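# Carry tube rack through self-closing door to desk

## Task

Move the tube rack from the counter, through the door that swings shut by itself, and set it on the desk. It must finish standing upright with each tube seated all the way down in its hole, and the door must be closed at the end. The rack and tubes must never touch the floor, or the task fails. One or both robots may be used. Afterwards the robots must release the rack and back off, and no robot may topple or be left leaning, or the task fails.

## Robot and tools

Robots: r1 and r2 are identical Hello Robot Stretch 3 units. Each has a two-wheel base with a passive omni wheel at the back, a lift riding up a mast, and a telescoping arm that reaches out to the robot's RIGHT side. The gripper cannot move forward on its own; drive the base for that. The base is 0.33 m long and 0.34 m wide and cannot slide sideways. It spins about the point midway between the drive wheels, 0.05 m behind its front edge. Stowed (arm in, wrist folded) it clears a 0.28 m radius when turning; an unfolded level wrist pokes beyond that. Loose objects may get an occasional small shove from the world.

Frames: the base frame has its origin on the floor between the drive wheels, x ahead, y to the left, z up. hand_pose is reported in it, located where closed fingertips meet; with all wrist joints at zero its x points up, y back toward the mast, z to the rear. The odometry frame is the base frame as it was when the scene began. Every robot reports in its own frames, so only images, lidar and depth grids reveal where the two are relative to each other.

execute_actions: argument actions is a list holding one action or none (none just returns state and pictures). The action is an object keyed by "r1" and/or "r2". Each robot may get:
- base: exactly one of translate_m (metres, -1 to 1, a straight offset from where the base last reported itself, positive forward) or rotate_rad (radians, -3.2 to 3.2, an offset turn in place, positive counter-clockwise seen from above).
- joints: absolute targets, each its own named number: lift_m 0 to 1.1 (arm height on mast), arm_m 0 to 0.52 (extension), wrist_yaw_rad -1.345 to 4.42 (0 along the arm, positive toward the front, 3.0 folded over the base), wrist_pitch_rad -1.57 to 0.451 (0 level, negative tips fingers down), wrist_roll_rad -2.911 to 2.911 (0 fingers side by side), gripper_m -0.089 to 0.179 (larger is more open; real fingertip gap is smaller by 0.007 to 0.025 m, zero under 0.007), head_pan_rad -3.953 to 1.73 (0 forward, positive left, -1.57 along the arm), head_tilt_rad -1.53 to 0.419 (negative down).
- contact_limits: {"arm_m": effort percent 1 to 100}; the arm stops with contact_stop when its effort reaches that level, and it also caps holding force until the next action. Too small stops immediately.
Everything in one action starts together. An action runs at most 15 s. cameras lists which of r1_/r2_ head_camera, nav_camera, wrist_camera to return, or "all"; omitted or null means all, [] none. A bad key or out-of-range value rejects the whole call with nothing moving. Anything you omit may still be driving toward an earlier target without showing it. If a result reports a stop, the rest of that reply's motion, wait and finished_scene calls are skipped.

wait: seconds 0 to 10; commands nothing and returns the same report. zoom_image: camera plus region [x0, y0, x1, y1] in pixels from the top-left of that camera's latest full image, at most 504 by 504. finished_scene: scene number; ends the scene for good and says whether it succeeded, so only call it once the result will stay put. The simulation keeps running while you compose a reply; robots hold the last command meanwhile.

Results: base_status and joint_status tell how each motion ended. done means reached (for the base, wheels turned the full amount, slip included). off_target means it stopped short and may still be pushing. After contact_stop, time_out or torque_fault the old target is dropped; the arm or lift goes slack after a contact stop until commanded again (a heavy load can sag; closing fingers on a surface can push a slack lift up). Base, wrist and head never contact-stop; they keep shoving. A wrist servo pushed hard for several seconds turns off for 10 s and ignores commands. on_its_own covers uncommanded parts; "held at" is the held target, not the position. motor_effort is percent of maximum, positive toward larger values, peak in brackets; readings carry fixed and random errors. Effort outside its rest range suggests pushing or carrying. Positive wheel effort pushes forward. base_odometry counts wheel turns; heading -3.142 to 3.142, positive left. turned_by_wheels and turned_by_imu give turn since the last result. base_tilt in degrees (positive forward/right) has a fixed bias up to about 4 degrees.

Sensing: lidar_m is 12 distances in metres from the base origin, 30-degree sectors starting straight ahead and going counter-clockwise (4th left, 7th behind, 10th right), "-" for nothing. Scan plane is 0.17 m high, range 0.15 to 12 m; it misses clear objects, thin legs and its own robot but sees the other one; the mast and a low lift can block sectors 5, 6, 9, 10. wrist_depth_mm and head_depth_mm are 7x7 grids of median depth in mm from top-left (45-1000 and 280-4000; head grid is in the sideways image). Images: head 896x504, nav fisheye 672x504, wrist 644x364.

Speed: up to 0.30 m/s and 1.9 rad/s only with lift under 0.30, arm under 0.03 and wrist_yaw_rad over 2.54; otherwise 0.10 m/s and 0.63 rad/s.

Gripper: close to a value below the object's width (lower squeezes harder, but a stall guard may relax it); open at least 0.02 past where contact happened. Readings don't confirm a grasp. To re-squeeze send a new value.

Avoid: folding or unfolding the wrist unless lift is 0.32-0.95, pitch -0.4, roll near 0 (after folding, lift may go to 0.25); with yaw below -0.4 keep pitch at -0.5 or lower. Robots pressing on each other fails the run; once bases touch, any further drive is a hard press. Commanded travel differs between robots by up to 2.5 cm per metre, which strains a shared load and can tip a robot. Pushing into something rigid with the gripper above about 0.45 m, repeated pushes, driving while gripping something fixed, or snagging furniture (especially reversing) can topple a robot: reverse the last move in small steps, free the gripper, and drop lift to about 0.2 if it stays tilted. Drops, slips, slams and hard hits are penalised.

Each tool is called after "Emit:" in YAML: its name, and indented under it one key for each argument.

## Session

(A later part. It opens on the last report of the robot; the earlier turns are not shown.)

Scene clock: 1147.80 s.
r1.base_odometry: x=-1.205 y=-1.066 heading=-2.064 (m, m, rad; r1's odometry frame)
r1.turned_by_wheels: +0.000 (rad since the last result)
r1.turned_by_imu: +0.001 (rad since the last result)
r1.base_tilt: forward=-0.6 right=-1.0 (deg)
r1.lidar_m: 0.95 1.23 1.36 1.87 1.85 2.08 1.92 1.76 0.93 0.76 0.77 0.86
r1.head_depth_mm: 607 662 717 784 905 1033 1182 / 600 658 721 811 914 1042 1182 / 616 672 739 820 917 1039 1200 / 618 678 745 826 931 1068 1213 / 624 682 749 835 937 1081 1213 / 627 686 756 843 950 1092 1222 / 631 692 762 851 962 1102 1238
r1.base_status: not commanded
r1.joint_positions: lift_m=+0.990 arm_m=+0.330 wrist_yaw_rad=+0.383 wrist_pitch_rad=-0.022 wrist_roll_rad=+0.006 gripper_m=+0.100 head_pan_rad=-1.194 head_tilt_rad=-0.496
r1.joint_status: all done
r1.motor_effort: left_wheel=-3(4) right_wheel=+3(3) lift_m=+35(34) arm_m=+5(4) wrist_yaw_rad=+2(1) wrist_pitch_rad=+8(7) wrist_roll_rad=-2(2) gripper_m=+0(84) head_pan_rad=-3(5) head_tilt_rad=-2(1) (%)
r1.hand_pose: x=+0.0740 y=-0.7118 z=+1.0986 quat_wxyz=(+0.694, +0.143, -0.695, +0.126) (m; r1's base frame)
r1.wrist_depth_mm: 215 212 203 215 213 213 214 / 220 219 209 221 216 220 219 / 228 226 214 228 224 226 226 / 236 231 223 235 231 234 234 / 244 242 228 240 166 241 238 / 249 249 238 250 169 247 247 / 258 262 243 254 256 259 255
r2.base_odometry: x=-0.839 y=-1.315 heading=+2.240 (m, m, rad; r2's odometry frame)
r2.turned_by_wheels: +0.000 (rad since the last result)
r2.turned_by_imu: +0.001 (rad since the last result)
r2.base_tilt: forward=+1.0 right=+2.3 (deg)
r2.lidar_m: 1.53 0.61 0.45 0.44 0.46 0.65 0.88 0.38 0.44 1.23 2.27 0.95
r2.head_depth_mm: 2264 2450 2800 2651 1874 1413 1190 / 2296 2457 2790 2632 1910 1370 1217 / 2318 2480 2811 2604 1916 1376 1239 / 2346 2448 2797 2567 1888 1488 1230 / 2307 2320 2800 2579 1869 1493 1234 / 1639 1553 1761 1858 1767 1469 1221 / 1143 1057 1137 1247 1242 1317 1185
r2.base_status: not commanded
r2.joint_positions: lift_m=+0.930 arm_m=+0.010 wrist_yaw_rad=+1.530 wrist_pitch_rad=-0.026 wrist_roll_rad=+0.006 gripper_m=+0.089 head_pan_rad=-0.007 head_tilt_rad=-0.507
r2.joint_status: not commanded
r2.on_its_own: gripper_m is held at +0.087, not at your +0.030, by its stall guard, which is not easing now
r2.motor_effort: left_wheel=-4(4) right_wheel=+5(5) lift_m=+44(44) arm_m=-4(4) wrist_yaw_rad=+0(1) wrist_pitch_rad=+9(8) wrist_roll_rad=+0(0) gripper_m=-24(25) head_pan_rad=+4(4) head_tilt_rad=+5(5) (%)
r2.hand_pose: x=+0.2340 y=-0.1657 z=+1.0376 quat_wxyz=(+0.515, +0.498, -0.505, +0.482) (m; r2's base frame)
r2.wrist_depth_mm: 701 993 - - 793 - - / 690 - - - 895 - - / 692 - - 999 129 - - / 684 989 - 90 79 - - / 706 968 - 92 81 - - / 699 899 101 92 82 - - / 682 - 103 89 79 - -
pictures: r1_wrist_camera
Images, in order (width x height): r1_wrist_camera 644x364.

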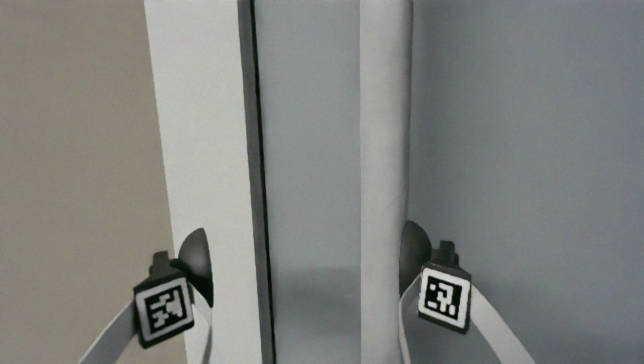

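Emit:
execute_actions:
  actions:
    - {"r1": {"base": {"translate_m": -0.03}}}
  cameras: ["r1_wrist_camera"]

Scene clock: 1171.30 s.
r1.base_odometry: x=-1.191 y=-1.040 heading=-2.064 (m, m, rad; r1's odometry frame)
r1.turned_by_wheels: +0.000 (rad since the last result)
r1.turned_by_imu: +0.001 (rad since the last result)
r1.base_tilt: forward=-0.6 right=-1.0 (deg)
r1.lidar_m: 0.98 1.26 1.39 1.86 1.85 2.06 1.89 1.78 0.94 0.77 0.77 0.87
r1.head_depth_mm: 608 656 706 802 915 1039 1189 / 612 674 734 820 928 1059 1202 / 621 675 743 820 921 1051 1208 / 626 685 756 836 944 1080 1213 / 631 692 760 846 953 1095 1224 / 636 695 767 854 962 1110 1236 / 640 701 772 863 973 1120 1240
r1.base_status: done
r1.joint_positions: lift_m=+0.990 arm_m=+0.330 wrist_yaw_rad=+0.383 wrist_pitch_rad=-0.022 wrist_roll_rad=+0.006 gripper_m=+0.100 head_pan_rad=-1.194 head_tilt_rad=-0.496
r1.joint_status: not commanded
r1.motor_effort: left_wheel=-4(11) right_wheel=+3(5) lift_m=+34(35) arm_m=+5(5) wrist_yaw_rad=+2(1) wrist_pitch_rad=+7(7) wrist_roll_rad=-2(2) gripper_m=+0(0) head_pan_rad=-4(4) head_tilt_rad=-2(2) (%)
r1.hand_pose: x=+0.0740 y=-0.7118 z=+1.0986 quat_wxyz=(+0.694, +0.143, -0.695, +0.126) (m; r1's base frame)
r1.wrist_depth_mm: 224 212 222 158 225 221 220 / 230 219 229 163 231 228 228 / 237 226 235 169 238 235 236 / 245 233 240 176 243 241 243 / 254 248 249 250 250 252 250 / 260 262 260 256 261 262 257 / 269 266 263 264 269 264 267
r2.base_odometry: x=-0.839 y=-1.315 heading=+2.240 (m, m, rad; r2's odometry frame)
r2.turned_by_wheels: +0.000 (rad since the last result)
r2.turned_by_imu: +0.001 (rad since the last result)
r2.base_tilt: forward=+1.0 right=+2.3 (deg)
r2.lidar_m: 1.52 0.61 0.45 0.44 0.46 0.65 0.88 0.38 0.44 1.23 2.28 0.98
r2.head_depth_mm: 2289 2458 2775 2668 1880 1401 1189 / 2314 2459 2825 2651 1912 1382 1213 / 2326 2465 2777 2603 1918 1379 1238 / 2346 2508 2810 2570 1885 1482 1238 / 2273 2272 2766 2553 1866 1481 1221 / 1632 1658 1756 1845 1761 1478 1225 / 1139 1072 1127 1254 1247 1320 1191
r2.base_status: not commanded
r2.joint_positions: lift_m=+0.930 arm_m=+0.010 wrist_yaw_rad=+1.530 wrist_pitch_rad=-0.026 wrist_roll_rad=+0.006 gripper_m=+0.089 head_pan_rad=-0.007 head_tilt_rad=-0.507
r2.joint_status: not commanded
r2.on_its_own: gripper_m is held at +0.087, not at your +0.030, by its stall guard, which is not easing now
r2.motor_effort: left_wheel=-4(4) right_wheel=+5(5) lift_m=+44(44) arm_m=-4(4) wrist_yaw_rad=+0(0) wrist_pitch_rad=+9(9) wrist_roll_rad=+0(0) gripper_m=-24(26) head_pan_rad=+4(4) head_tilt_rad=+4(4) (%)
r2.hand_pose: x=+0.2340 y=-0.1657 z=+1.0376 quat_wxyz=(+0.515, +0.498, -0.505, +0.482) (m; r2's base frame)
r2.wrist_depth_mm: 701 - - - 846 - - / 688 - - - 923 - - / 700 999 - - 129 - - / 706 994 - 90 79 - - / 699 - - 93 81 - - / 697 893 101 92 82 - - / 686 - 102 89 79 - -
pictures: r1_wrist_camera
Images, in order (width x height): r1_wrist_camera 644x364.

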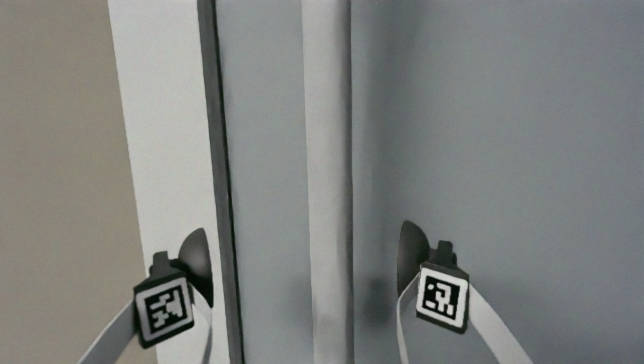

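Emit:
execute_actions:
  actions:
    - {"r1": {"joints": {"arm_m": 0.37}}}
  cameras: ["r1_wrist_camera"]

Emit:
execute_actions:
  actions:
    - {"r1": {"base": {"translate_m": 0.02}}}
  cameras: ["r1_wrist_camera"]

Scene clock: 1184.37 s.
r1.base_odometry: x=-1.191 y=-1.040 heading=-2.064 (m, m, rad; r1's odometry frame)
r1.turned_by_wheels: +0.000 (rad since the last result)
r1.turned_by_imu: +0.001 (rad since the last result)
r1.base_tilt: forward=-0.6 right=-1.0 (deg)
r1.lidar_m: 0.98 1.26 1.39 1.85 1.85 2.07 1.89 1.78 0.94 0.77 0.76 0.87
r1.head_depth_mm: 607 657 708 800 915 1044 1190 / 613 671 744 820 927 1057 1201 / 622 675 744 821 921 1051 1207 / 627 686 757 837 945 1079 1209 / 632 691 760 844 952 1095 1223 / 635 696 768 852 960 1107 1236 / 639 702 773 863 972 1119 1239
r1.base_status: not commanded
r1.joint_positions: lift_m=+0.990 arm_m=+0.370 wrist_yaw_rad=+0.383 wrist_pitch_rad=-0.022 wrist_roll_rad=+0.006 gripper_m=+0.100 head_pan_rad=-1.194 head_tilt_rad=-0.496
r1.joint_status: all done
r1.motor_effort: left_wheel=-4(4) right_wheel=+3(3) lift_m=+34(35) arm_m=+4(4) wrist_yaw_rad=+1(2) wrist_pitch_rad=+7(7) wrist_roll_rad=-2(2) gripper_m=+0(0) head_pan_rad=-4(3) head_tilt_rad=-2(3) (%)
r1.hand_pose: x=+0.0740 y=-0.7518 z=+1.0986 quat_wxyz=(+0.694, +0.143, -0.695, +0.126) (m; r1's base frame)
r1.wrist_depth_mm: 176 177 188 122 187 187 186 / 183 181 193 125 192 192 192 / 198 188 199 128 199 198 197 / 205 193 205 132 204 203 205 / 209 199 211 137 210 212 211 / 220 204 218 142 218 217 217 / 226 215 226 151 228 226 224
r2.base_odometry: x=-0.839 y=-1.315 heading=+2.240 (m, m, rad; r2's odometry frame)
r2.turned_by_wheels: +0.000 (rad since the last result)
r2.turned_by_imu: +0.001 (rad since the last result)
r2.base_tilt: forward=+1.0 right=+2.3 (deg)
r2.lidar_m: 1.53 0.61 0.45 0.44 0.46 0.65 0.88 0.38 0.44 1.23 2.29 0.98
r2.head_depth_mm: 2284 2460 2771 2666 1864 1410 1190 / 2337 2458 2798 2644 1931 1374 1213 / 2317 2465 2791 2584 1909 1378 1237 / 2317 2507 2819 2624 1889 1489 1238 / 2315 2314 2761 2532 1903 1481 1234 / 1626 1559 1787 1861 1743 1477 1223 / 1138 1067 1130 1252 1250 1318 1183
r2.base_status: not commanded
r2.joint_positions: lift_m=+0.930 arm_m=+0.010 wrist_yaw_rad=+1.530 wrist_pitch_rad=-0.026 wrist_roll_rad=+0.006 gripper_m=+0.089 head_pan_rad=-0.007 head_tilt_rad=-0.507
r2.joint_status: not commanded
r2.on_its_own: gripper_m is held at +0.087, not at your +0.030, by its stall guard, which is not easing now
r2.motor_effort: left_wheel=-4(4) right_wheel=+5(5) lift_m=+44(44) arm_m=-5(4) wrist_yaw_rad=+1(0) wrist_pitch_rad=+9(9) wrist_roll_rad=+0(0) gripper_m=-25(24) head_pan_rad=+4(4) head_tilt_rad=+5(5) (%)
r2.hand_pose: x=+0.2340 y=-0.1657 z=+1.0376 quat_wxyz=(+0.515, +0.498, -0.505, +0.482) (m; r2's base frame)
r2.wrist_depth_mm: 689 - - - 853 - - / 694 - - - 926 - - / 698 - - - 130 - - / 706 986 - 90 79 - - / 701 - - 93 81 - - / 696 894 101 92 82 - - / 675 - 102 89 79 - -
pictures: r1_wrist_camera
Images, in order (width x height): r1_wrist_camera 644x364.

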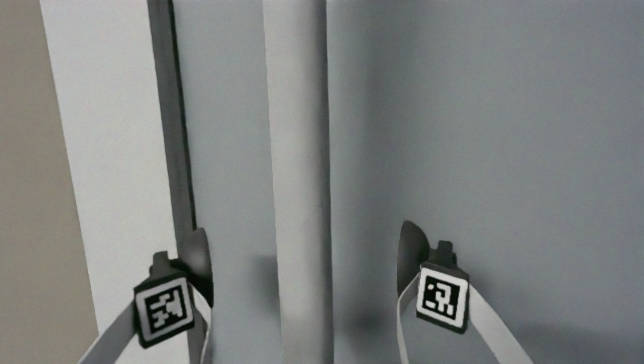

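Scene clock: 1185.63 s.
r1.base_odometry: x=-1.201 y=-1.058 heading=-2.064 (m, m, rad; r1's odometry frame)
r1.turned_by_wheels: +0.000 (rad since the last result)
r1.turned_by_imu: +0.000 (rad since the last result)
r1.base_tilt: forward=-0.6 right=-1.1 (deg)
r1.lidar_m: 0.96 1.24 1.36 1.86 1.85 2.07 1.92 1.76 0.93 0.76 0.77 0.86
r1.head_depth_mm: 611 657 710 798 908 1036 1182 / 602 660 733 814 914 1047 1193 / 617 674 739 820 922 1039 1189 / 622 679 747 830 934 1073 1206 / 624 684 756 839 946 1082 1209 / 631 689 758 847 952 1096 1226 / 634 694 768 853 966 1110 1237
r1.base_status: done
r1.joint_positions: lift_m=+0.990 arm_m=+0.370 wrist_yaw_rad=+0.383 wrist_pitch_rad=-0.022 wrist_roll_rad=+0.006 gripper_m=+0.100 head_pan_rad=-1.194 head_tilt_rad=-0.496
r1.joint_status: not commanded
r1.motor_effort: left_wheel=-4(6) right_wheel=+3(11) lift_m=+35(35) arm_m=+5(5) wrist_yaw_rad=+2(2) wrist_pitch_rad=+7(7) wrist_roll_rad=-2(2) gripper_m=+0(0) head_pan_rad=-4(4) head_tilt_rad=-3(3) (%)
r1.hand_pose: x=+0.0740 y=-0.7518 z=+1.0986 quat_wxyz=(+0.694, +0.143, -0.695, +0.126) (m; r1's base frame)
r1.wrist_depth_mm: 180 169 182 114 182 181 181 / 184 175 187 118 187 187 186 / 194 180 192 123 192 193 191 / 199 185 197 127 197 198 197 / 206 191 207 131 202 204 205 / 211 200 213 138 208 210 210 / 221 208 217 143 217 217 217
r2.base_odometry: x=-0.839 y=-1.315 heading=+2.240 (m, m, rad; r2's odometry frame)
r2.turned_by_wheels: +0.000 (rad since the last result)
r2.turned_by_imu: +0.000 (rad since the last result)
r2.base_tilt: forward=+1.0 right=+2.3 (deg)
r2.lidar_m: 1.53 0.61 0.46 0.44 0.46 0.65 0.88 0.39 0.43 1.23 2.27 0.96
r2.head_depth_mm: 2294 2462 2795 2690 1864 1420 1194 / 2317 2464 2808 2625 1914 1374 1218 / 2306 2487 2798 2634 1901 1380 1241 / 2309 2536 2844 2570 1903 1490 1235 / 2308 2296 2771 2527 1886 1493 1232 / 1620 1559 1781 1864 1765 1479 1229 / 1138 1046 1136 1251 1248 1317 1187
r2.base_status: not commanded
r2.joint_positions: lift_m=+0.930 arm_m=+0.010 wrist_yaw_rad=+1.530 wrist_pitch_rad=-0.026 wrist_roll_rad=+0.006 gripper_m=+0.089 head_pan_rad=-0.007 head_tilt_rad=-0.507
r2.joint_status: not commanded
r2.on_its_own: gripper_m is held at +0.087, not at your +0.030, by its stall guard, which is not easing now
r2.motor_effort: left_wheel=-4(4) right_wheel=+5(5) lift_m=+44(44) arm_m=-4(5) wrist_yaw_rad=+1(1) wrist_pitch_rad=+9(9) wrist_roll_rad=+0(0) gripper_m=-25(26) head_pan_rad=+4(5) head_tilt_rad=+5(5) (%)
r2.hand_pose: x=+0.2340 y=-0.1657 z=+1.0376 quat_wxyz=(+0.515, +0.498, -0.505, +0.482) (m; r2's base frame)
r2.wrist_depth_mm: 701 - - - 797 - - / 691 996 - - 918 - - / 697 988 - - 129 - - / 693 987 - 90 79 - - / 694 990 - 93 81 - - / 697 902 101 92 82 - - / 679 - 102 89 79 - -
pictures: r1_wrist_camera
Images, in order (width x height): r1_wrist_camera 644x364.

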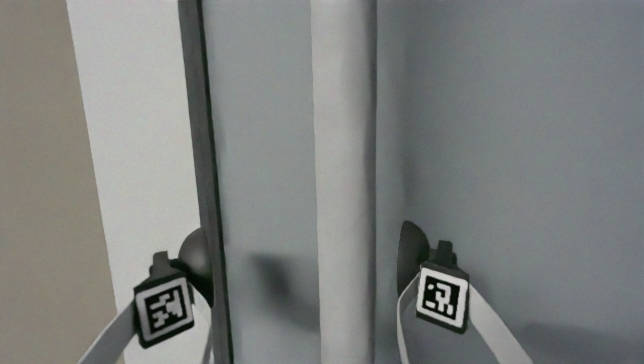

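Emit:
execute_actions:
  actions:
    - {"r1": {"joints": {"arm_m": 0.404}, "contact_limits": {"arm_m": 15}}}
  cameras: ["r1_wrist_camera", "r1_head_camera"]

Scene clock: 1195.73 s.
r1.base_odometry: x=-1.201 y=-1.058 heading=-2.064 (m, m, rad; r1's odometry frame)
r1.turned_by_wheels: +0.000 (rad since the last result)
r1.turned_by_imu: -0.009 (rad since the last result)
r1.base_tilt: forward=-0.6 right=-1.1 (deg)
r1.lidar_m: 0.96 1.24 1.36 1.86 1.86 2.06 1.92 1.81 0.94 0.76 0.76 0.85
r1.head_depth_mm: 612 659 714 795 915 1041 1185 / 606 668 740 821 924 1050 1198 / 619 675 740 821 915 1060 1201 / 624 680 749 830 936 1073 1214 / 626 684 754 837 943 1079 1213 / 630 687 759 846 953 1092 1219 / 632 693 767 851 963 1102 1243
r1.base_status: not commanded
r1.joint_positions: lift_m=+0.990 arm_m=+0.397 wrist_yaw_rad=+0.390 wrist_pitch_rad=-0.026 wrist_roll_rad=+0.006 gripper_m=+0.100 head_pan_rad=-1.194 head_tilt_rad=-0.496
r1.joint_status: arm_m contact_stop (moved +0.027 of +0.034)
r1.on_its_own: arm_m is slack since a contact_stop, until your next command for it (your +0.404 is given up)
r1.motor_effort: left_wheel=-2(9) right_wheel=+3(18) lift_m=+35(34) arm_m=-1(15) wrist_yaw_rad=-7(7) wrist_pitch_rad=+8(10) wrist_roll_rad=-2(2) gripper_m=+2(3) head_pan_rad=-4(4) head_tilt_rad=-2(3) (%)
r1.contact_limits: arm_m 15 (drawing in: default 26, maximum 42; extending or still: default 34, maximum 57)
r1.hand_pose: x=+0.0757 y=-0.7779 z=+1.0977 quat_wxyz=(+0.694, +0.147, -0.694, +0.127) (m; r1's base frame)
r1.wrist_depth_mm: 147 157 160 93 160 159 160 / 153 157 165 95 165 165 164 / 156 159 170 98 170 169 168 / 161 164 175 101 176 175 175 / 169 169 183 106 180 181 181 / 175 172 187 109 188 187 186 / 191 180 193 113 194 194 193
r2.base_odometry: x=-0.839 y=-1.315 heading=+2.240 (m, m, rad; r2's odometry frame)
r2.turned_by_wheels: +0.000 (rad since the last result)
r2.turned_by_imu: +0.001 (rad since the last result)
r2.base_tilt: forward=+1.1 right=+2.2 (deg)
r2.lidar_m: 1.53 0.61 0.45 0.44 0.46 0.65 0.88 0.39 0.44 1.23 2.28 0.96
r2.head_depth_mm: 2299 2455 2788 2665 1881 1403 1189 / 2324 2480 2788 2620 1914 1375 1216 / 2308 2502 2777 2593 1876 1374 1241 / 2343 2499 2820 2538 1888 1500 1231 / 2302 2272 2777 2533 1885 1478 1224 / 1627 1531 1776 1854 1753 1482 1222 / 1129 1057 1131 1249 1244 1320 1189
r2.base_status: not commanded
r2.joint_positions: lift_m=+0.930 arm_m=+0.010 wrist_yaw_rad=+1.530 wrist_pitch_rad=-0.026 wrist_roll_rad=+0.006 gripper_m=+0.089 head_pan_rad=-0.007 head_tilt_rad=-0.507
r2.joint_status: not commanded
r2.on_its_own: gripper_m is held at +0.087, not at your +0.030, by its stall guard, which is not easing now
r2.motor_effort: left_wheel=-4(4) right_wheel=+5(5) lift_m=+44(44) arm_m=-4(4) wrist_yaw_rad=+0(1) wrist_pitch_rad=+9(9) wrist_roll_rad=+0(0) gripper_m=-25(25) head_pan_rad=+4(4) head_tilt_rad=+4(5) (%)
r2.hand_pose: x=+0.2340 y=-0.1657 z=+1.0376 quat_wxyz=(+0.515, +0.498, -0.505, +0.482) (m; r2's base frame)
r2.wrist_depth_mm: 689 - - - 807 - - / 689 - - - 899 - - / 688 985 - - 129 - - / 697 993 - 90 78 - - / 700 - - 93 81 - - / 699 888 101 92 82 - - / 683 - 102 89 79 - -
pictures: r1_head_camera (sideways: a quarter turn clockwise sets it upright), r1_wrist_camera
Images, in order (width x height): r1_head_camera 896x504, r1_wrist_camera 644x364.

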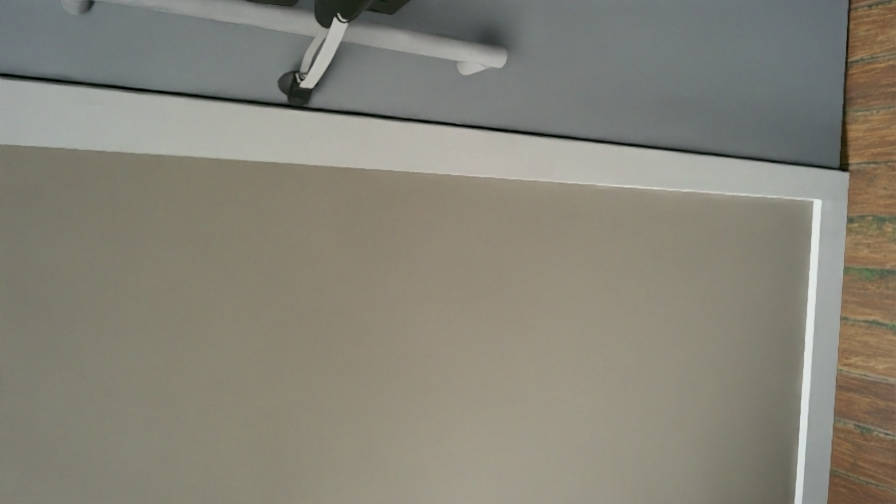

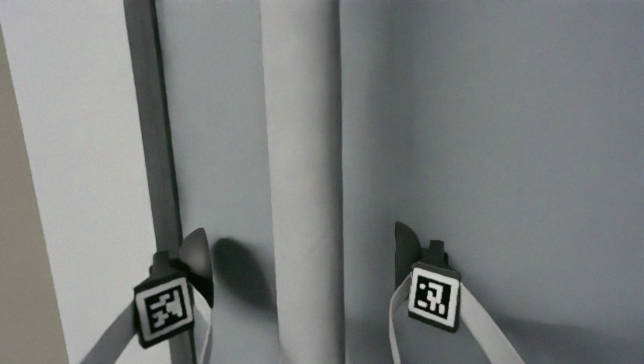

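Emit:
execute_actions:
  actions:
    - {"r1": {"joints": {"gripper_m": -0.04}}}
  cameras: ["r1_wrist_camera", "r1_head_camera"]

Scene clock: 1215.97 s.
r1.base_odometry: x=-1.201 y=-1.058 heading=-2.065 (m, m, rad; r1's odometry frame)
r1.turned_by_wheels: +0.000 (rad since the last result)
r1.turned_by_imu: +0.000 (rad since the last result)
r1.base_tilt: forward=-0.6 right=-1.1 (deg)
r1.lidar_m: 0.96 1.24 1.36 1.86 1.86 2.05 1.92 1.80 0.94 0.76 0.76 0.86
r1.head_depth_mm: 611 658 705 797 916 1041 1184 / 610 669 737 818 920 1054 1196 / 619 675 740 821 917 1057 1206 / 623 681 748 832 937 1065 1212 / 627 685 754 839 943 1082 1209 / 629 689 759 845 952 1093 1220 / 634 692 763 852 962 1104 1238
r1.base_status: not commanded
r1.joint_positions: lift_m=+0.990 arm_m=+0.393 wrist_yaw_rad=+0.380 wrist_pitch_rad=-0.026 wrist_roll_rad=+0.006 gripper_m=-0.036 head_pan_rad=-1.194 head_tilt_rad=-0.496
r1.joint_status: all done
r1.on_its_own: arm_m is slack since a contact_stop, until your next command for it (your +0.404 is given up)
r1.motor_effort: left_wheel=-9(14) right_wheel=+11(18) lift_m=+34(35) arm_m=+0(3) wrist_yaw_rad=+5(26) wrist_pitch_rad=+9(9) wrist_roll_rad=-2(2) gripper_m=-14(99) head_pan_rad=-4(4) head_tilt_rad=-2(3) (%)
r1.hand_pose: x=+0.0733 y=-0.7752 z=+1.0976 quat_wxyz=(+0.694, +0.143, -0.694, +0.124) (m; r1's base frame)
r1.wrist_depth_mm: 150 162 163 97 164 164 165 / 155 161 168 100 169 169 170 / 160 162 174 102 173 175 175 / 165 167 178 105 180 180 180 / 171 171 185 108 186 185 186 / 179 177 - 112 192 194 192 / 193 183 198 116 199 200 199
r2.base_odometry: x=-0.839 y=-1.315 heading=+2.240 (m, m, rad; r2's odometry frame)
r2.turned_by_wheels: +0.000 (rad since the last result)
r2.turned_by_imu: +0.001 (rad since the last result)
r2.base_tilt: forward=+1.1 right=+2.3 (deg)
r2.lidar_m: 1.53 0.61 0.45 0.44 0.46 0.65 0.88 0.39 0.43 1.23 2.27 0.95
r2.head_depth_mm: 2320 2444 2744 2729 1859 1410 1195 / 2295 2510 2795 2627 1933 1370 1216 / 2311 2486 2769 2614 1919 1394 1240 / 2330 2566 2800 2570 1903 1489 1230 / 2296 2296 2774 2557 1881 1473 1227 / 1621 1557 1782 1867 1780 1480 1216 / 1144 1059 1134 1241 1257 1310 1187
r2.base_status: not commanded
r2.joint_positions: lift_m=+0.930 arm_m=+0.010 wrist_yaw_rad=+1.530 wrist_pitch_rad=-0.026 wrist_roll_rad=+0.006 gripper_m=+0.089 head_pan_rad=-0.007 head_tilt_rad=-0.507
r2.joint_status: not commanded
r2.on_its_own: gripper_m is held at +0.087, not at your +0.030, by its stall guard, which is not easing now
r2.motor_effort: left_wheel=-4(4) right_wheel=+5(5) lift_m=+44(44) arm_m=-4(4) wrist_yaw_rad=+1(1) wrist_pitch_rad=+9(9) wrist_roll_rad=+0(0) gripper_m=-25(25) head_pan_rad=+4(4) head_tilt_rad=+4(5) (%)
r2.hand_pose: x=+0.2340 y=-0.1657 z=+1.0376 quat_wxyz=(+0.515, +0.498, -0.505, +0.482) (m; r2's base frame)
r2.wrist_depth_mm: 687 - - - 804 - - / 706 - - - 913 - - / 703 - - 986 130 - - / 692 999 - 90 78 - - / 698 - - 93 81 - - / 692 905 101 92 82 - - / 684 - 102 89 78 - -
pictures: r1_head_camera (sideways: a quarter turn clockwise sets it upright), r1_wrist_camera
Images, in order (width x height): r1_head_camera 896x504, r1_wrist_camera 644x364.

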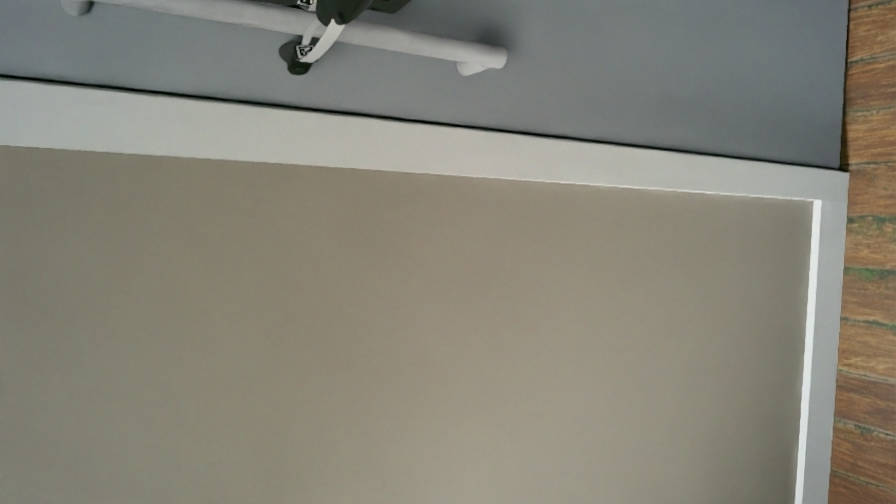

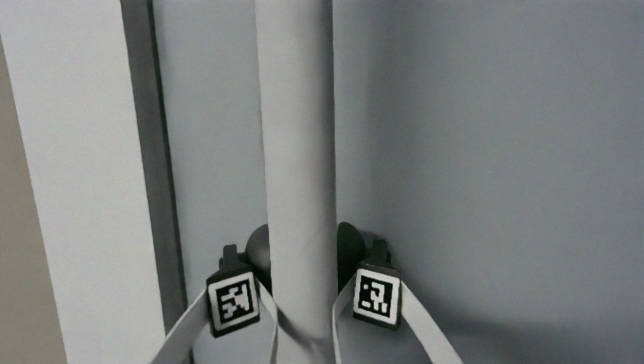

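Emit:
execute_actions:
  actions:
    - {"r1": {"base": {"translate_m": -0.056}, "joints": {"arm_m": 0.33, "wrist_yaw_rad": 0.47}}}
  cameras: ["r1_wrist_camera", "r2_nav_camera"]

Scene clock: 1252.83 s.
r1.base_odometry: x=-1.174 y=-1.008 heading=-2.064 (m, m, rad; r1's odometry frame)
r1.turned_by_wheels: +0.000 (rad since the last result)
r1.turned_by_imu: +0.002 (rad since the last result)
r1.base_tilt: forward=-0.7 right=-1.0 (deg)
r1.lidar_m: 1.02 1.29 1.42 1.84 1.83 2.04 1.86 1.84 0.91 0.72 0.78 0.88
r1.head_depth_mm: 558 608 622 777 860 990 1154 / 578 624 685 752 859 990 1153 / 624 685 748 822 906 1028 1189 / 639 697 768 853 962 1099 1221 / 642 701 773 859 968 1109 1242 / 644 703 777 865 975 1121 1241 / 650 709 784 873 984 1132 1235
r1.base_status: done
r1.joint_positions: lift_m=+0.990 arm_m=+0.330 wrist_yaw_rad=+0.484 wrist_pitch_rad=-0.024 wrist_roll_rad=+0.006 gripper_m=-0.024 head_pan_rad=-1.194 head_tilt_rad=-0.496
r1.joint_status: all done
r1.on_its_own: gripper_m is held at -0.025, not at your -0.040, by its stall guard, which is not easing now; wrist_yaw_rad is at rest, and its effort (-17) is outside its rest range (-12 to +12)
r1.motor_effort: left_wheel=+5(23) right_wheel=-6(20) lift_m=+35(34) arm_m=-5(14) wrist_yaw_rad=-17(43) wrist_pitch_rad=+8(9) wrist_roll_rad=-2(2) gripper_m=-15(21) head_pan_rad=-4(4) head_tilt_rad=-2(2) (%)
r1.hand_pose: x=+0.0976 y=-0.7016 z=+1.0982 quat_wxyz=(+0.687, +0.178, -0.686, +0.161) (m; r1's base frame)
r1.wrist_depth_mm: 257 235 175 109 174 173 171 / 267 247 181 112 179 178 177 / 275 264 186 115 184 182 181 / 283 274 195 118 189 187 186 / 293 284 200 121 194 193 193 / 308 291 207 124 203 201 199 / 317 304 214 132 210 208 204
r2.base_odometry: x=-0.839 y=-1.315 heading=+2.240 (m, m, rad; r2's odometry frame)
r2.turned_by_wheels: +0.000 (rad since the last result)
r2.turned_by_imu: +0.001 (rad since the last result)
r2.base_tilt: forward=+1.0 right=+2.3 (deg)
r2.lidar_m: 1.34 0.60 0.45 0.44 0.46 0.65 0.88 0.38 0.44 1.23 2.28 1.01
r2.head_depth_mm: 2288 2421 2756 2649 1856 1406 1195 / 2307 2476 2770 2617 1931 1393 1214 / 2296 2473 2782 2585 1930 1412 1229 / 2353 2507 2794 2541 1895 1493 1235 / 2324 2274 2787 2548 1879 1480 1223 / 1608 1628 1686 1705 1732 1475 1220 / 935 992 1096 1150 1246 1311 1184
r2.base_status: not commanded
r2.joint_positions: lift_m=+0.930 arm_m=+0.010 wrist_yaw_rad=+1.530 wrist_pitch_rad=-0.026 wrist_roll_rad=+0.006 gripper_m=+0.089 head_pan_rad=-0.007 head_tilt_rad=-0.507
r2.joint_status: not commanded
r2.on_its_own: gripper_m is held at +0.087, not at your +0.030, by its stall guard, which is not easing now
r2.motor_effort: left_wheel=-3(4) right_wheel=+5(5) lift_m=+44(44) arm_m=-4(4) wrist_yaw_rad=+0(0) wrist_pitch_rad=+9(9) wrist_roll_rad=+0(0) gripper_m=-24(24) head_pan_rad=+4(4) head_tilt_rad=+5(5) (%)
r2.hand_pose: x=+0.2340 y=-0.1657 z=+1.0376 quat_wxyz=(+0.515, +0.498, -0.505, +0.482) (m; r2's base frame)
r2.wrist_depth_mm: 694 963 - - - - - / 690 986 - - 944 - - / 701 994 - - 129 - - / 701 998 - 90 78 - - / 697 970 - 92 81 - - / 691 896 101 92 82 - - / 679 - 103 89 78 - -
pictures: r1_wrist_camera, r2_nav_camera (sideways: a quarter turn counterclockwise sets it upright)
Images, in order (width x height): r1_wrist_camera 644x364, r2_nav_camera 672x504.

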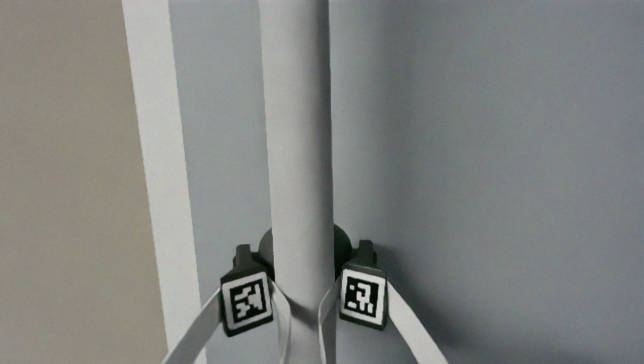

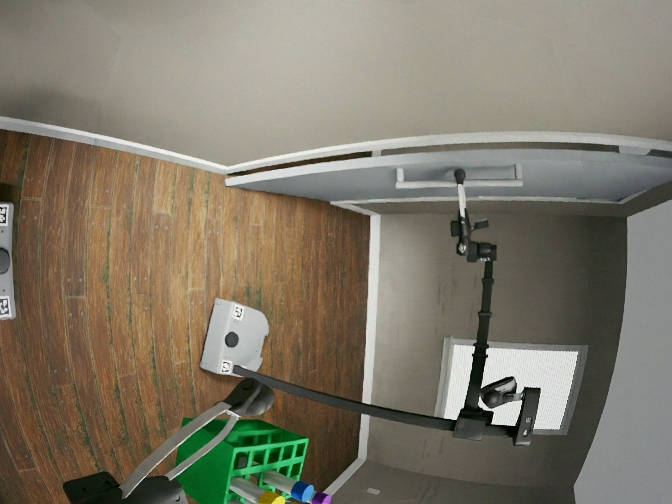

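Emit:
execute_actions:
  actions:
    - {"r1": {"base": {"translate_m": -0.061}, "joints": {"arm_m": 0.272, "wrist_yaw_rad": 0.56}}}
  cameras: ["r1_wrist_camera", "r2_nav_camera"]

Scene clock: 1260.67 s.
r1.base_odometry: x=-1.145 y=-0.955 heading=-2.064 (m, m, rad; r1's odometry frame)
r1.turned_by_wheels: +0.000 (rad since the last result)
r1.turned_by_imu: +0.001 (rad since the last result)
r1.base_tilt: forward=-0.6 right=-1.0 (deg)
r1.lidar_m: 1.08 1.35 1.49 1.83 1.81 2.02 1.80 1.79 0.88 0.66 0.65 0.90
r1.head_depth_mm: 515 576 618 732 801 928 1096 / 515 558 602 681 793 911 1073 / 532 582 635 705 797 900 1054 / 648 708 779 865 976 1122 1238 / 659 720 795 882 991 1140 1244 / 662 726 799 889 1004 1153 1253 / 667 730 803 897 1017 1164 1267
r1.base_status: done
r1.joint_positions: lift_m=+0.990 arm_m=+0.272 wrist_yaw_rad=+0.583 wrist_pitch_rad=-0.025 wrist_roll_rad=+0.006 gripper_m=-0.024 head_pan_rad=-1.194 head_tilt_rad=-0.496
r1.joint_status: wrist_yaw_rad off_target (ended at +0.583, target +0.560); the others done
r1.on_its_own: gripper_m is held at -0.025, not at your -0.040, by its stall guard, which is not easing now; wrist_yaw_rad is at rest, and its effort (-27) is outside its rest range (-12 to +12)
r1.motor_effort: left_wheel=+8(12) right_wheel=-11(14) lift_m=+35(35) arm_m=-4(10) wrist_yaw_rad=-27(40) wrist_pitch_rad=+8(9) wrist_roll_rad=-2(2) gripper_m=-17(17) head_pan_rad=-3(4) head_tilt_rad=-3(3) (%)
r1.hand_pose: x=+0.1192 y=-0.6307 z=+1.0980 quat_wxyz=(+0.678, +0.212, -0.676, +0.194) (m; r1's base frame)
r1.wrist_depth_mm: 375 348 176 111 174 171 169 / 387 364 182 114 179 177 173 / 401 380 188 116 182 182 179 / 417 392 194 119 188 187 185 / 434 414 199 121 196 192 189 / 461 424 208 124 201 198 196 / 470 440 216 131 209 206 201
r2.base_odometry: x=-0.839 y=-1.315 heading=+2.240 (m, m, rad; r2's odometry frame)
r2.turned_by_wheels: +0.000 (rad since the last result)
r2.turned_by_imu: +0.001 (rad since the last result)
r2.base_tilt: forward=+1.1 right=+2.3 (deg)
r2.lidar_m: 1.11 0.61 0.45 0.44 0.46 0.65 0.88 0.38 0.44 1.23 2.28 1.08
r2.head_depth_mm: 2306 2469 2809 2653 1854 1422 1201 / 2309 2449 2824 2633 1940 1407 1218 / 2325 2556 2794 2618 1919 1457 1248 / 2325 2443 2848 2589 1895 1492 1238 / 2301 2493 2781 2538 1873 1482 1228 / 1453 1093 1134 1640 1681 1488 1210 / 2301 2551 2819 2261 1252 1316 1186
r2.base_status: not commanded
r2.joint_positions: lift_m=+0.930 arm_m=+0.010 wrist_yaw_rad=+1.530 wrist_pitch_rad=-0.026 wrist_roll_rad=+0.006 gripper_m=+0.089 head_pan_rad=-0.007 head_tilt_rad=-0.507
r2.joint_status: not commanded
r2.on_its_own: gripper_m is held at +0.087, not at your +0.030, by its stall guard, which is not easing now
r2.motor_effort: left_wheel=-4(4) right_wheel=+5(5) lift_m=+44(44) arm_m=-5(5) wrist_yaw_rad=+0(1) wrist_pitch_rad=+9(9) wrist_roll_rad=+0(0) gripper_m=-25(25) head_pan_rad=+4(4) head_tilt_rad=+5(4) (%)
r2.hand_pose: x=+0.2340 y=-0.1657 z=+1.0376 quat_wxyz=(+0.515, +0.498, -0.505, +0.482) (m; r2's base frame)
r2.wrist_depth_mm: 700 964 - - - - - / 685 983 - - - - - / 706 998 - - 129 - - / 703 - - 90 78 - - / 695 1000 - 93 81 - - / 701 901 101 92 82 - - / 678 - 102 89 78 - -
pictures: r1_wrist_camera, r2_nav_camera (sideways: a quarter turn counterclockwise sets it upright)
Images, in order (width x height): r1_wrist_camera 644x364, r2_nav_camera 672x504.

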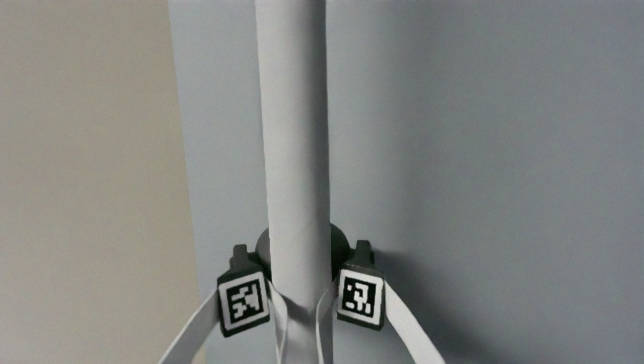

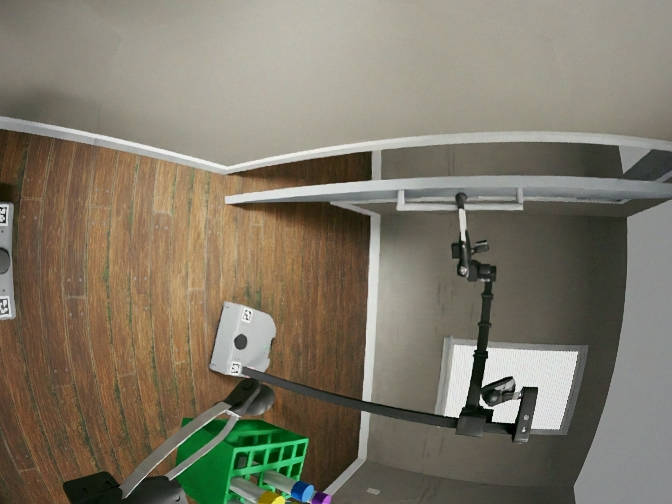

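Emit:
execute_actions:
  actions:
    - {"r1": {"base": {"translate_m": -0.082}, "joints": {"arm_m": 0.195, "wrist_yaw_rad": 0.646}}}
  cameras: ["r1_wrist_camera", "r2_nav_camera"]

Scene clock: 1296.00 s.
r1.base_odometry: x=-1.106 y=-0.882 heading=-2.063 (m, m, rad; r1's odometry frame)
r1.turned_by_wheels: +0.001 (rad since the last result)
r1.turned_by_imu: +0.001 (rad since the last result)
r1.base_tilt: forward=-0.6 right=-1.1 (deg)
r1.lidar_m: 1.16 1.43 1.57 1.80 1.79 1.99 1.73 1.72 0.87 0.59 0.56 0.93
r1.head_depth_mm: 472 519 559 - 756 856 1025 / 449 448 542 634 713 821 979 / 450 496 537 599 661 792 935 / 459 502 555 621 703 810 957 / 675 739 819 909 1029 1178 1273 / 686 751 827 920 1041 1191 1272 / 691 756 833 929 1048 1206 1266
r1.base_status: done
r1.joint_positions: lift_m=+0.990 arm_m=+0.195 wrist_yaw_rad=+0.676 wrist_pitch_rad=-0.025 wrist_roll_rad=+0.006 gripper_m=-0.024 head_pan_rad=-1.194 head_tilt_rad=-0.496
r1.joint_status: wrist_yaw_rad off_target (ended at +0.676, target +0.646); the others done
r1.on_its_own: gripper_m is held at -0.025, not at your -0.040, by its stall guard, which is not easing now; wrist_yaw_rad is at rest, and its effort (-36) is outside its rest range (-12 to +12)
r1.motor_effort: left_wheel=+9(10) right_wheel=-13(13) lift_m=+35(35) arm_m=-4(10) wrist_yaw_rad=-36(35) wrist_pitch_rad=+8(8) wrist_roll_rad=-2(2) gripper_m=-17(18) head_pan_rad=-4(4) head_tilt_rad=-3(2) (%)
r1.hand_pose: x=+0.1384 y=-0.5397 z=+1.0978 quat_wxyz=(+0.668, +0.244, -0.666, +0.225) (m; r1's base frame)
r1.wrist_depth_mm: 558 502 175 114 174 172 172 / 580 522 181 116 178 178 176 / 602 532 187 119 184 183 182 / 632 564 192 122 191 191 190 / 650 580 199 122 196 196 195 / 696 614 208 124 203 202 200 / 722 634 213 132 211 209 206
r2.base_odometry: x=-0.839 y=-1.315 heading=+2.240 (m, m, rad; r2's odometry frame)
r2.turned_by_wheels: +0.000 (rad since the last result)
r2.turned_by_imu: +0.001 (rad since the last result)
r2.base_tilt: forward=+1.1 right=+2.3 (deg)
r2.lidar_m: 1.10 0.61 0.45 0.44 0.46 0.65 0.88 0.38 0.44 1.23 2.28 1.15
r2.head_depth_mm: 2296 2475 2796 2647 1826 1468 1193 / 2314 2469 2799 2616 1923 1467 1214 / 2313 2479 2775 2576 1904 1503 1237 / 2316 2483 2846 2606 1882 1501 1235 / 2290 2446 2649 2405 1749 1498 1219 / 1415 1809 2018 2277 1848 1468 1222 / 2370 2570 2805 2276 1248 1316 1187
r2.base_status: not commanded
r2.joint_positions: lift_m=+0.930 arm_m=+0.010 wrist_yaw_rad=+1.530 wrist_pitch_rad=-0.026 wrist_roll_rad=+0.006 gripper_m=+0.089 head_pan_rad=-0.007 head_tilt_rad=-0.507
r2.joint_status: not commanded
r2.on_its_own: gripper_m is held at +0.087, not at your +0.030, by its stall guard, which is not easing now
r2.motor_effort: left_wheel=-4(4) right_wheel=+5(5) lift_m=+44(44) arm_m=-4(4) wrist_yaw_rad=-1(1) wrist_pitch_rad=+9(9) wrist_roll_rad=+0(0) gripper_m=-24(25) head_pan_rad=+4(4) head_tilt_rad=+4(4) (%)
r2.hand_pose: x=+0.2340 y=-0.1657 z=+1.0376 quat_wxyz=(+0.515, +0.498, -0.505, +0.482) (m; r2's base frame)
r2.wrist_depth_mm: 700 - - - - - - / 700 - - - - - - / 705 - - - 129 - - / 695 975 - 90 78 - - / 694 987 - 92 81 - - / 703 903 101 92 82 - - / 687 - 103 89 78 - -
pictures: r1_wrist_camera, r2_nav_camera (sideways: a quarter turn counterclockwise sets it upright)
Images, in order (width x height): r1_wrist_camera 644x364, r2_nav_camera 672x504.

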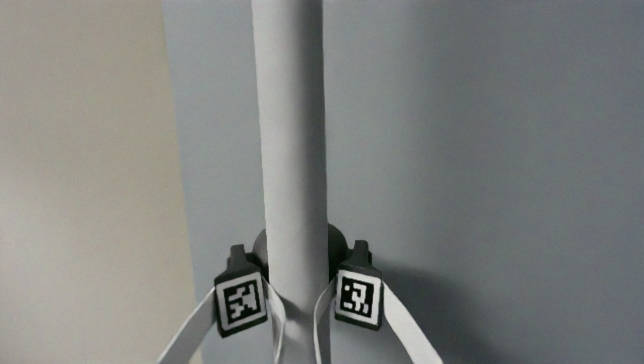

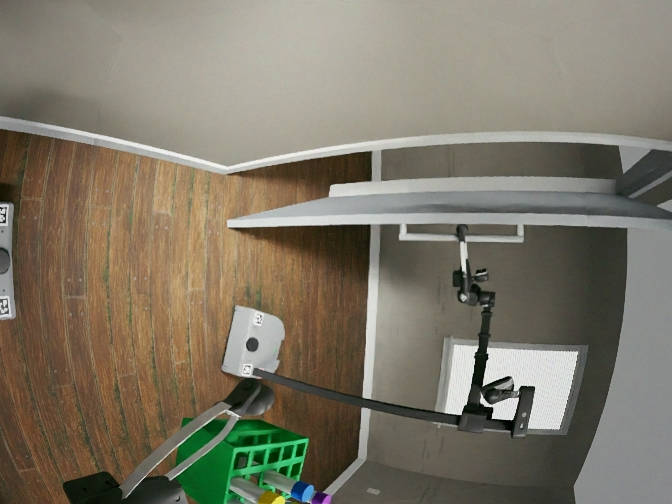

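Emit:
execute_actions:
  actions:
    - {"r1": {"base": {"translate_m": -0.11}, "joints": {"arm_m": 0.12, "wrist_yaw_rad": 0.812}}}
  cameras: ["r1_wrist_camera", "r2_nav_camera"]

Scene clock: 1321.63 s.
r1.base_odometry: x=-1.054 y=-0.786 heading=-2.063 (m, m, rad; r1's odometry frame)
r1.turned_by_wheels: +0.000 (rad since the last result)
r1.turned_by_imu: +0.001 (rad since the last result)
r1.base_tilt: forward=-0.6 right=-1.2 (deg)
r1.lidar_m: 1.27 1.53 1.69 1.76 1.75 1.95 1.62 1.62 0.89 0.53 0.48 0.97
r1.head_depth_mm: 428 473 524 - - 820 986 / 412 453 502 - - 753 904 / 382 371 468 449 606 702 834 / 380 420 454 513 565 661 776 / 371 405 446 503 575 1145 1213 / 702 778 860 964 1087 1244 1271 / 721 792 871 974 1096 1263 1266
r1.base_status: done
r1.joint_positions: lift_m=+0.990 arm_m=+0.120 wrist_yaw_rad=+0.822 wrist_pitch_rad=-0.027 wrist_roll_rad=+0.006 gripper_m=-0.024 head_pan_rad=-1.194 head_tilt_rad=-0.496
r1.joint_status: all done
r1.on_its_own: gripper_m is held at -0.025, not at your -0.040, by its stall guard, which is not easing now
r1.motor_effort: left_wheel=+3(17) right_wheel=-5(15) lift_m=+34(35) arm_m=-5(13) wrist_yaw_rad=-11(72) wrist_pitch_rad=+9(9) wrist_roll_rad=-2(2) gripper_m=-16(20) head_pan_rad=-4(3) head_tilt_rad=-3(2) (%)
r1.hand_pose: x=+0.1657 y=-0.4393 z=+1.0975 quat_wxyz=(+0.650, +0.292, -0.646, +0.273) (m; r1's base frame)
r1.wrist_depth_mm: 877 760 176 110 173 171 169 / 945 773 180 112 179 177 175 / - 822 186 116 183 182 182 / - 849 193 119 190 188 187 / - 898 198 121 196 195 194 / - 934 206 124 201 200 199 / - 987 214 130 210 208 206
r2.base_odometry: x=-0.839 y=-1.315 heading=+2.240 (m, m, rad; r2's odometry frame)
r2.turned_by_wheels: +0.000 (rad since the last result)
r2.turned_by_imu: +0.001 (rad since the last result)
r2.base_tilt: forward=+1.1 right=+2.3 (deg)
r2.lidar_m: 1.13 0.61 0.45 0.44 0.46 0.65 0.88 0.38 0.44 1.23 2.28 1.26
r2.head_depth_mm: 2296 2444 2762 2681 1739 1531 1193 / 2316 2446 2794 2643 1689 1565 1215 / 2332 2452 2797 2583 1897 1498 1244 / 2245 1084 2690 2462 1836 1485 1242 / 1096 1206 1339 1503 1681 1487 1229 / 1619 1805 2011 2297 1866 1481 1217 / 2338 2560 2780 2287 1245 1316 1188
r2.base_status: not commanded
r2.joint_positions: lift_m=+0.930 arm_m=+0.010 wrist_yaw_rad=+1.530 wrist_pitch_rad=-0.026 wrist_roll_rad=+0.006 gripper_m=+0.089 head_pan_rad=-0.007 head_tilt_rad=-0.507
r2.joint_status: not commanded
r2.on_its_own: gripper_m is held at +0.087, not at your +0.030, by its stall guard, which is not easing now
r2.motor_effort: left_wheel=-4(4) right_wheel=+5(5) lift_m=+44(44) arm_m=-4(5) wrist_yaw_rad=+0(1) wrist_pitch_rad=+9(9) wrist_roll_rad=+0(0) gripper_m=-24(25) head_pan_rad=+4(4) head_tilt_rad=+5(5) (%)
r2.hand_pose: x=+0.2340 y=-0.1657 z=+1.0376 quat_wxyz=(+0.515, +0.498, -0.505, +0.482) (m; r2's base frame)
r2.wrist_depth_mm: 691 - - - - - - / 696 - - - - - - / 691 - - - 130 - - / 707 996 - 90 79 - - / 686 995 - 93 81 - - / 689 897 101 92 82 - - / 683 - 103 89 79 - -
pictures: r1_wrist_camera, r2_nav_camera (sideways: a quarter turn counterclockwise sets it upright)
Images, in order (width x height): r1_wrist_camera 644x364, r2_nav_camera 672x504.

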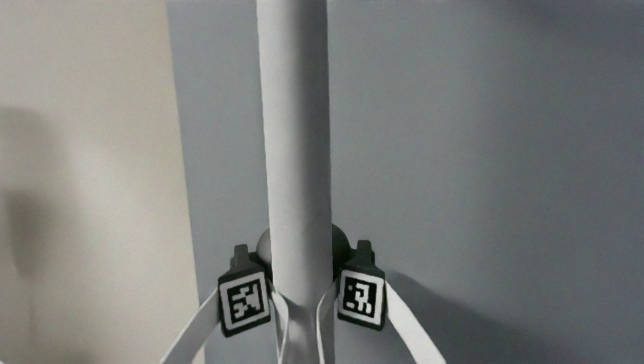

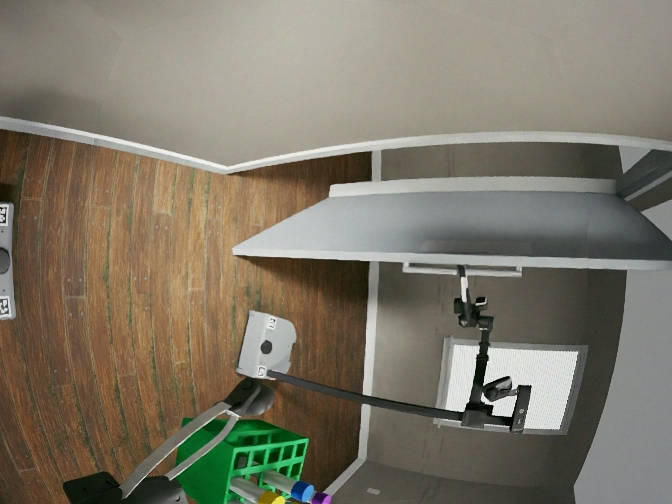

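Emit:
execute_actions:
  actions:
    - {"r1": {"base": {"translate_m": -0.118}, "joints": {"arm_m": 0.066, "wrist_yaw_rad": 0.955}}}
  cameras: ["r1_wrist_camera", "r2_nav_camera"]

Scene clock: 1328.70 s.
r1.base_odometry: x=-0.998 y=-0.682 heading=-2.063 (m, m, rad; r1's odometry frame)
r1.turned_by_wheels: +0.000 (rad since the last result)
r1.turned_by_imu: +0.001 (rad since the last result)
r1.base_tilt: forward=-0.6 right=-1.0 (deg)
r1.lidar_m: 1.39 1.63 1.80 1.72 1.71 1.83 1.51 1.50 0.98 0.50 0.41 1.02
r1.head_depth_mm: 411 456 513 581 677 - 1026 / 388 429 477 515 - - 884 / 368 404 447 490 - 663 786 / 350 380 418 453 473 591 707 / 319 342 382 378 482 537 642 / 317 344 376 412 463 542 1206 / 304 332 373 1001 1149 1319 1266
r1.base_status: done
r1.joint_positions: lift_m=+0.990 arm_m=+0.066 wrist_yaw_rad=+0.970 wrist_pitch_rad=-0.027 wrist_roll_rad=+0.006 gripper_m=-0.024 head_pan_rad=-1.194 head_tilt_rad=-0.496
r1.joint_status: all done
r1.on_its_own: gripper_m is held at -0.025, not at your -0.040, by its stall guard, which is not easing now; wrist_yaw_rad is at rest, and its effort (-17) is outside its rest range (-12 to +12)
r1.motor_effort: left_wheel=+3(19) right_wheel=-7(18) lift_m=+35(34) arm_m=-4(13) wrist_yaw_rad=-17(87) wrist_pitch_rad=+9(9) wrist_roll_rad=-2(2) gripper_m=-17(22) head_pan_rad=-3(5) head_tilt_rad=-2(2) (%)
r1.hand_pose: x=+0.1893 y=-0.3558 z=+1.0973 quat_wxyz=(+0.629, +0.339, -0.622, +0.320) (m; r1's base frame)
r1.wrist_depth_mm: - - 176 110 171 171 168 / - - 182 113 177 176 174 / - - 187 116 181 180 178 / - - 193 119 189 186 184 / - - 201 121 194 192 189 / - - 208 124 199 199 197 / - - 215 130 210 205 203
r2.base_odometry: x=-0.839 y=-1.315 heading=+2.240 (m, m, rad; r2's odometry frame)
r2.turned_by_wheels: +0.000 (rad since the last result)
r2.turned_by_imu: +0.001 (rad since the last result)
r2.base_tilt: forward=+1.0 right=+2.2 (deg)
r2.lidar_m: 1.19 0.61 0.45 0.44 0.46 0.65 0.88 0.38 0.44 1.23 2.28 1.39
r2.head_depth_mm: 2297 2501 2815 2678 1753 1534 1195 / 2319 2394 2812 2652 1733 1553 1220 / 1010 1159 2721 2572 1911 1503 1232 / 1074 1167 1266 1393 1593 1488 1231 / 1303 1424 1598 1794 1812 1475 1230 / 1639 1815 2032 2284 1868 1482 1227 / 2338 2563 2802 2270 1247 1310 1182
r2.base_status: not commanded
r2.joint_positions: lift_m=+0.930 arm_m=+0.010 wrist_yaw_rad=+1.530 wrist_pitch_rad=-0.026 wrist_roll_rad=+0.006 gripper_m=+0.089 head_pan_rad=-0.007 head_tilt_rad=-0.507
r2.joint_status: not commanded
r2.on_its_own: gripper_m is held at +0.087, not at your +0.030, by its stall guard, which is not easing now
r2.motor_effort: left_wheel=-4(4) right_wheel=+5(5) lift_m=+44(44) arm_m=-4(5) wrist_yaw_rad=+0(1) wrist_pitch_rad=+9(9) wrist_roll_rad=+0(0) gripper_m=-25(24) head_pan_rad=+4(4) head_tilt_rad=+5(4) (%)
r2.hand_pose: x=+0.2340 y=-0.1657 z=+1.0376 quat_wxyz=(+0.515, +0.498, -0.505, +0.482) (m; r2's base frame)
r2.wrist_depth_mm: 698 - - - - - - / 694 - - - - - - / 702 - - - 129 - - / 704 981 - 90 78 - - / 700 967 - 93 81 - - / 703 889 101 92 82 - - / 682 - 102 89 79 - -
pictures: r1_wrist_camera, r2_nav_camera (sideways: a quarter turn counterclockwise sets it upright)
Images, in order (width x height): r1_wrist_camera 644x364, r2_nav_camera 672x504.

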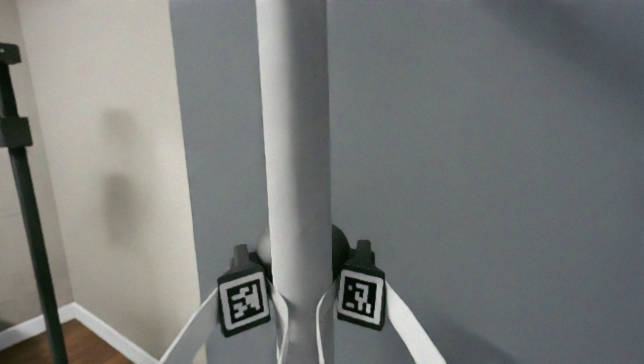

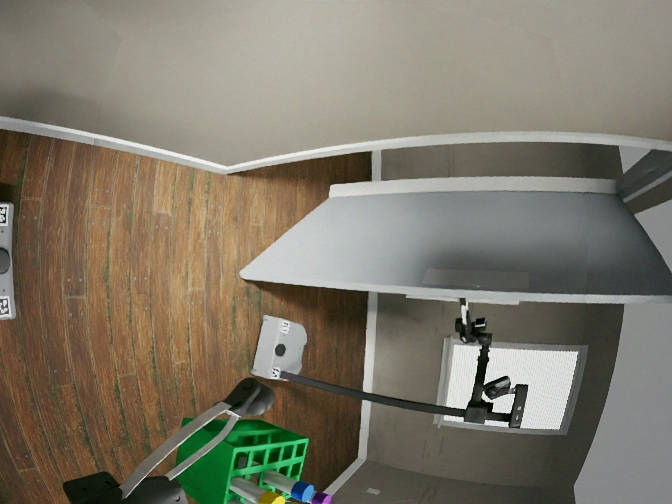

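Emit:
execute_actions:
  actions:
    - {"r1": {"base": {"translate_m": -0.082}, "joints": {"arm_m": 0.042, "wrist_yaw_rad": 1.055}}, "r2": {"base": {"translate_m": 0.2}}}
  cameras: ["r1_wrist_camera", "r2_nav_camera"]

Scene clock: 1357.53 s.
r1.base_odometry: x=-0.960 y=-0.609 heading=-2.063 (m, m, rad; r1's odometry frame)
r1.turned_by_wheels: +0.000 (rad since the last result)
r1.turned_by_imu: +0.001 (rad since the last result)
r1.base_tilt: forward=-0.7 right=-1.0 (deg)
r1.lidar_m: 1.29 1.72 1.89 1.69 1.69 1.73 1.44 1.43 1.14 0.49 0.38 0.38
r1.head_depth_mm: 416 464 524 601 705 - 1138 / 387 428 478 528 - - 980 / 361 398 441 486 - - 785 / 339 371 409 454 503 598 687 / 320 350 376 349 372 441 611 / 296 324 343 378 439 484 551 / 287 309 335 365 401 475 1240
r1.base_status: done
r1.joint_positions: lift_m=+0.990 arm_m=+0.042 wrist_yaw_rad=+1.090 wrist_pitch_rad=-0.027 wrist_roll_rad=+0.005 gripper_m=-0.024 head_pan_rad=-1.194 head_tilt_rad=-0.496
r1.joint_status: wrist_yaw_rad off_target (ended at +1.090, target +1.055); the others done
r1.on_its_own: wrist_yaw_rad is held at +1.095, not at your +1.055, by its stall guard, which is not easing now; gripper_m is held at -0.025, not at your -0.040, by its stall guard, which is not easing now
r1.motor_effort: left_wheel=+0(15) right_wheel=-3(12) lift_m=+35(35) arm_m=-3(12) wrist_yaw_rad=+6(63) wrist_pitch_rad=+9(9) wrist_roll_rad=-1(2) gripper_m=-15(19) head_pan_rad=-3(4) head_tilt_rad=-2(2) (%)
r1.hand_pose: x=+0.2051 y=-0.3054 z=+1.0974 quat_wxyz=(+0.609, +0.376, -0.601, +0.357) (m; r1's base frame)
r1.wrist_depth_mm: - - 178 108 172 168 164 / - - 184 111 176 172 169 / - - 189 115 181 177 176 / - - 196 118 187 182 180 / - - 201 121 193 189 185 / - - - 124 198 195 192 / - - 218 134 205 201 200
r2.base_odometry: x=-0.963 y=-1.158 heading=+2.240 (m, m, rad; r2's odometry frame)
r2.turned_by_wheels: +0.000 (rad since the last result)
r2.turned_by_imu: +0.002 (rad since the last result)
r2.base_tilt: forward=+1.1 right=+2.3 (deg)
r2.lidar_m: 1.04 0.60 0.45 0.44 0.46 0.64 0.88 0.56 0.72 2.03 2.29 1.28
r2.head_depth_mm: 2141 2249 2612 2657 1713 1524 1186 / 2071 1111 2609 2637 1750 1567 1214 / 893 955 1040 1182 1725 1463 1244 / 1023 1107 1208 1320 1483 1490 1232 / 1189 1312 1437 1635 1759 1487 1238 / 1441 1588 1788 2025 1851 1474 1222 / 2153 2378 2615 2488 1851 1387 1188
r2.base_status: done
r2.joint_positions: lift_m=+0.930 arm_m=+0.010 wrist_yaw_rad=+1.530 wrist_pitch_rad=-0.026 wrist_roll_rad=+0.006 gripper_m=+0.089 head_pan_rad=-0.007 head_tilt_rad=-0.507
r2.joint_status: not commanded
r2.on_its_own: gripper_m is held at +0.087, not at your +0.030, by its stall guard, which is not easing now
r2.motor_effort: left_wheel=-4(6) right_wheel=+5(10) lift_m=+44(44) arm_m=-4(4) wrist_yaw_rad=+0(0) wrist_pitch_rad=+9(9) wrist_roll_rad=+0(0) gripper_m=-24(25) head_pan_rad=+4(4) head_tilt_rad=+5(4) (%)
r2.hand_pose: x=+0.2340 y=-0.1657 z=+1.0376 quat_wxyz=(+0.515, +0.498, -0.505, +0.482) (m; r2's base frame)
r2.wrist_depth_mm: 683 - - - - - - / 698 - - - - - - / 697 - - - 84 - - / 688 - - 91 79 - - / 694 - - 94 81 - - / 693 - 101 93 82 - - / 669 - 102 89 79 - -
pictures: r1_wrist_camera, r2_nav_camera (sideways: a quarter turn counterclockwise sets it upright)
Images, in order (width x height): r1_wrist_camera 644x364, r2_nav_camera 672x504.

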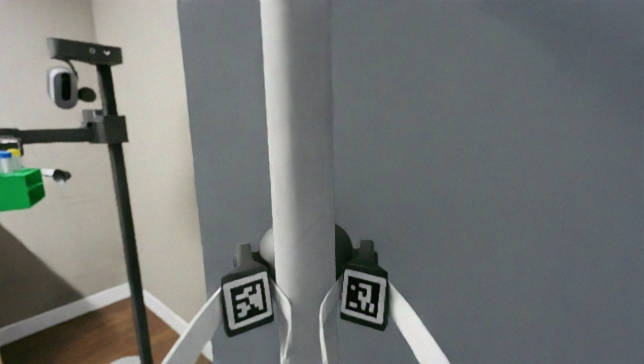

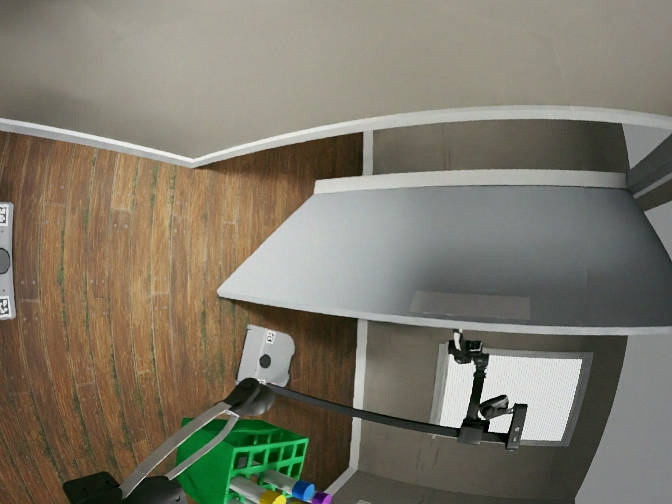

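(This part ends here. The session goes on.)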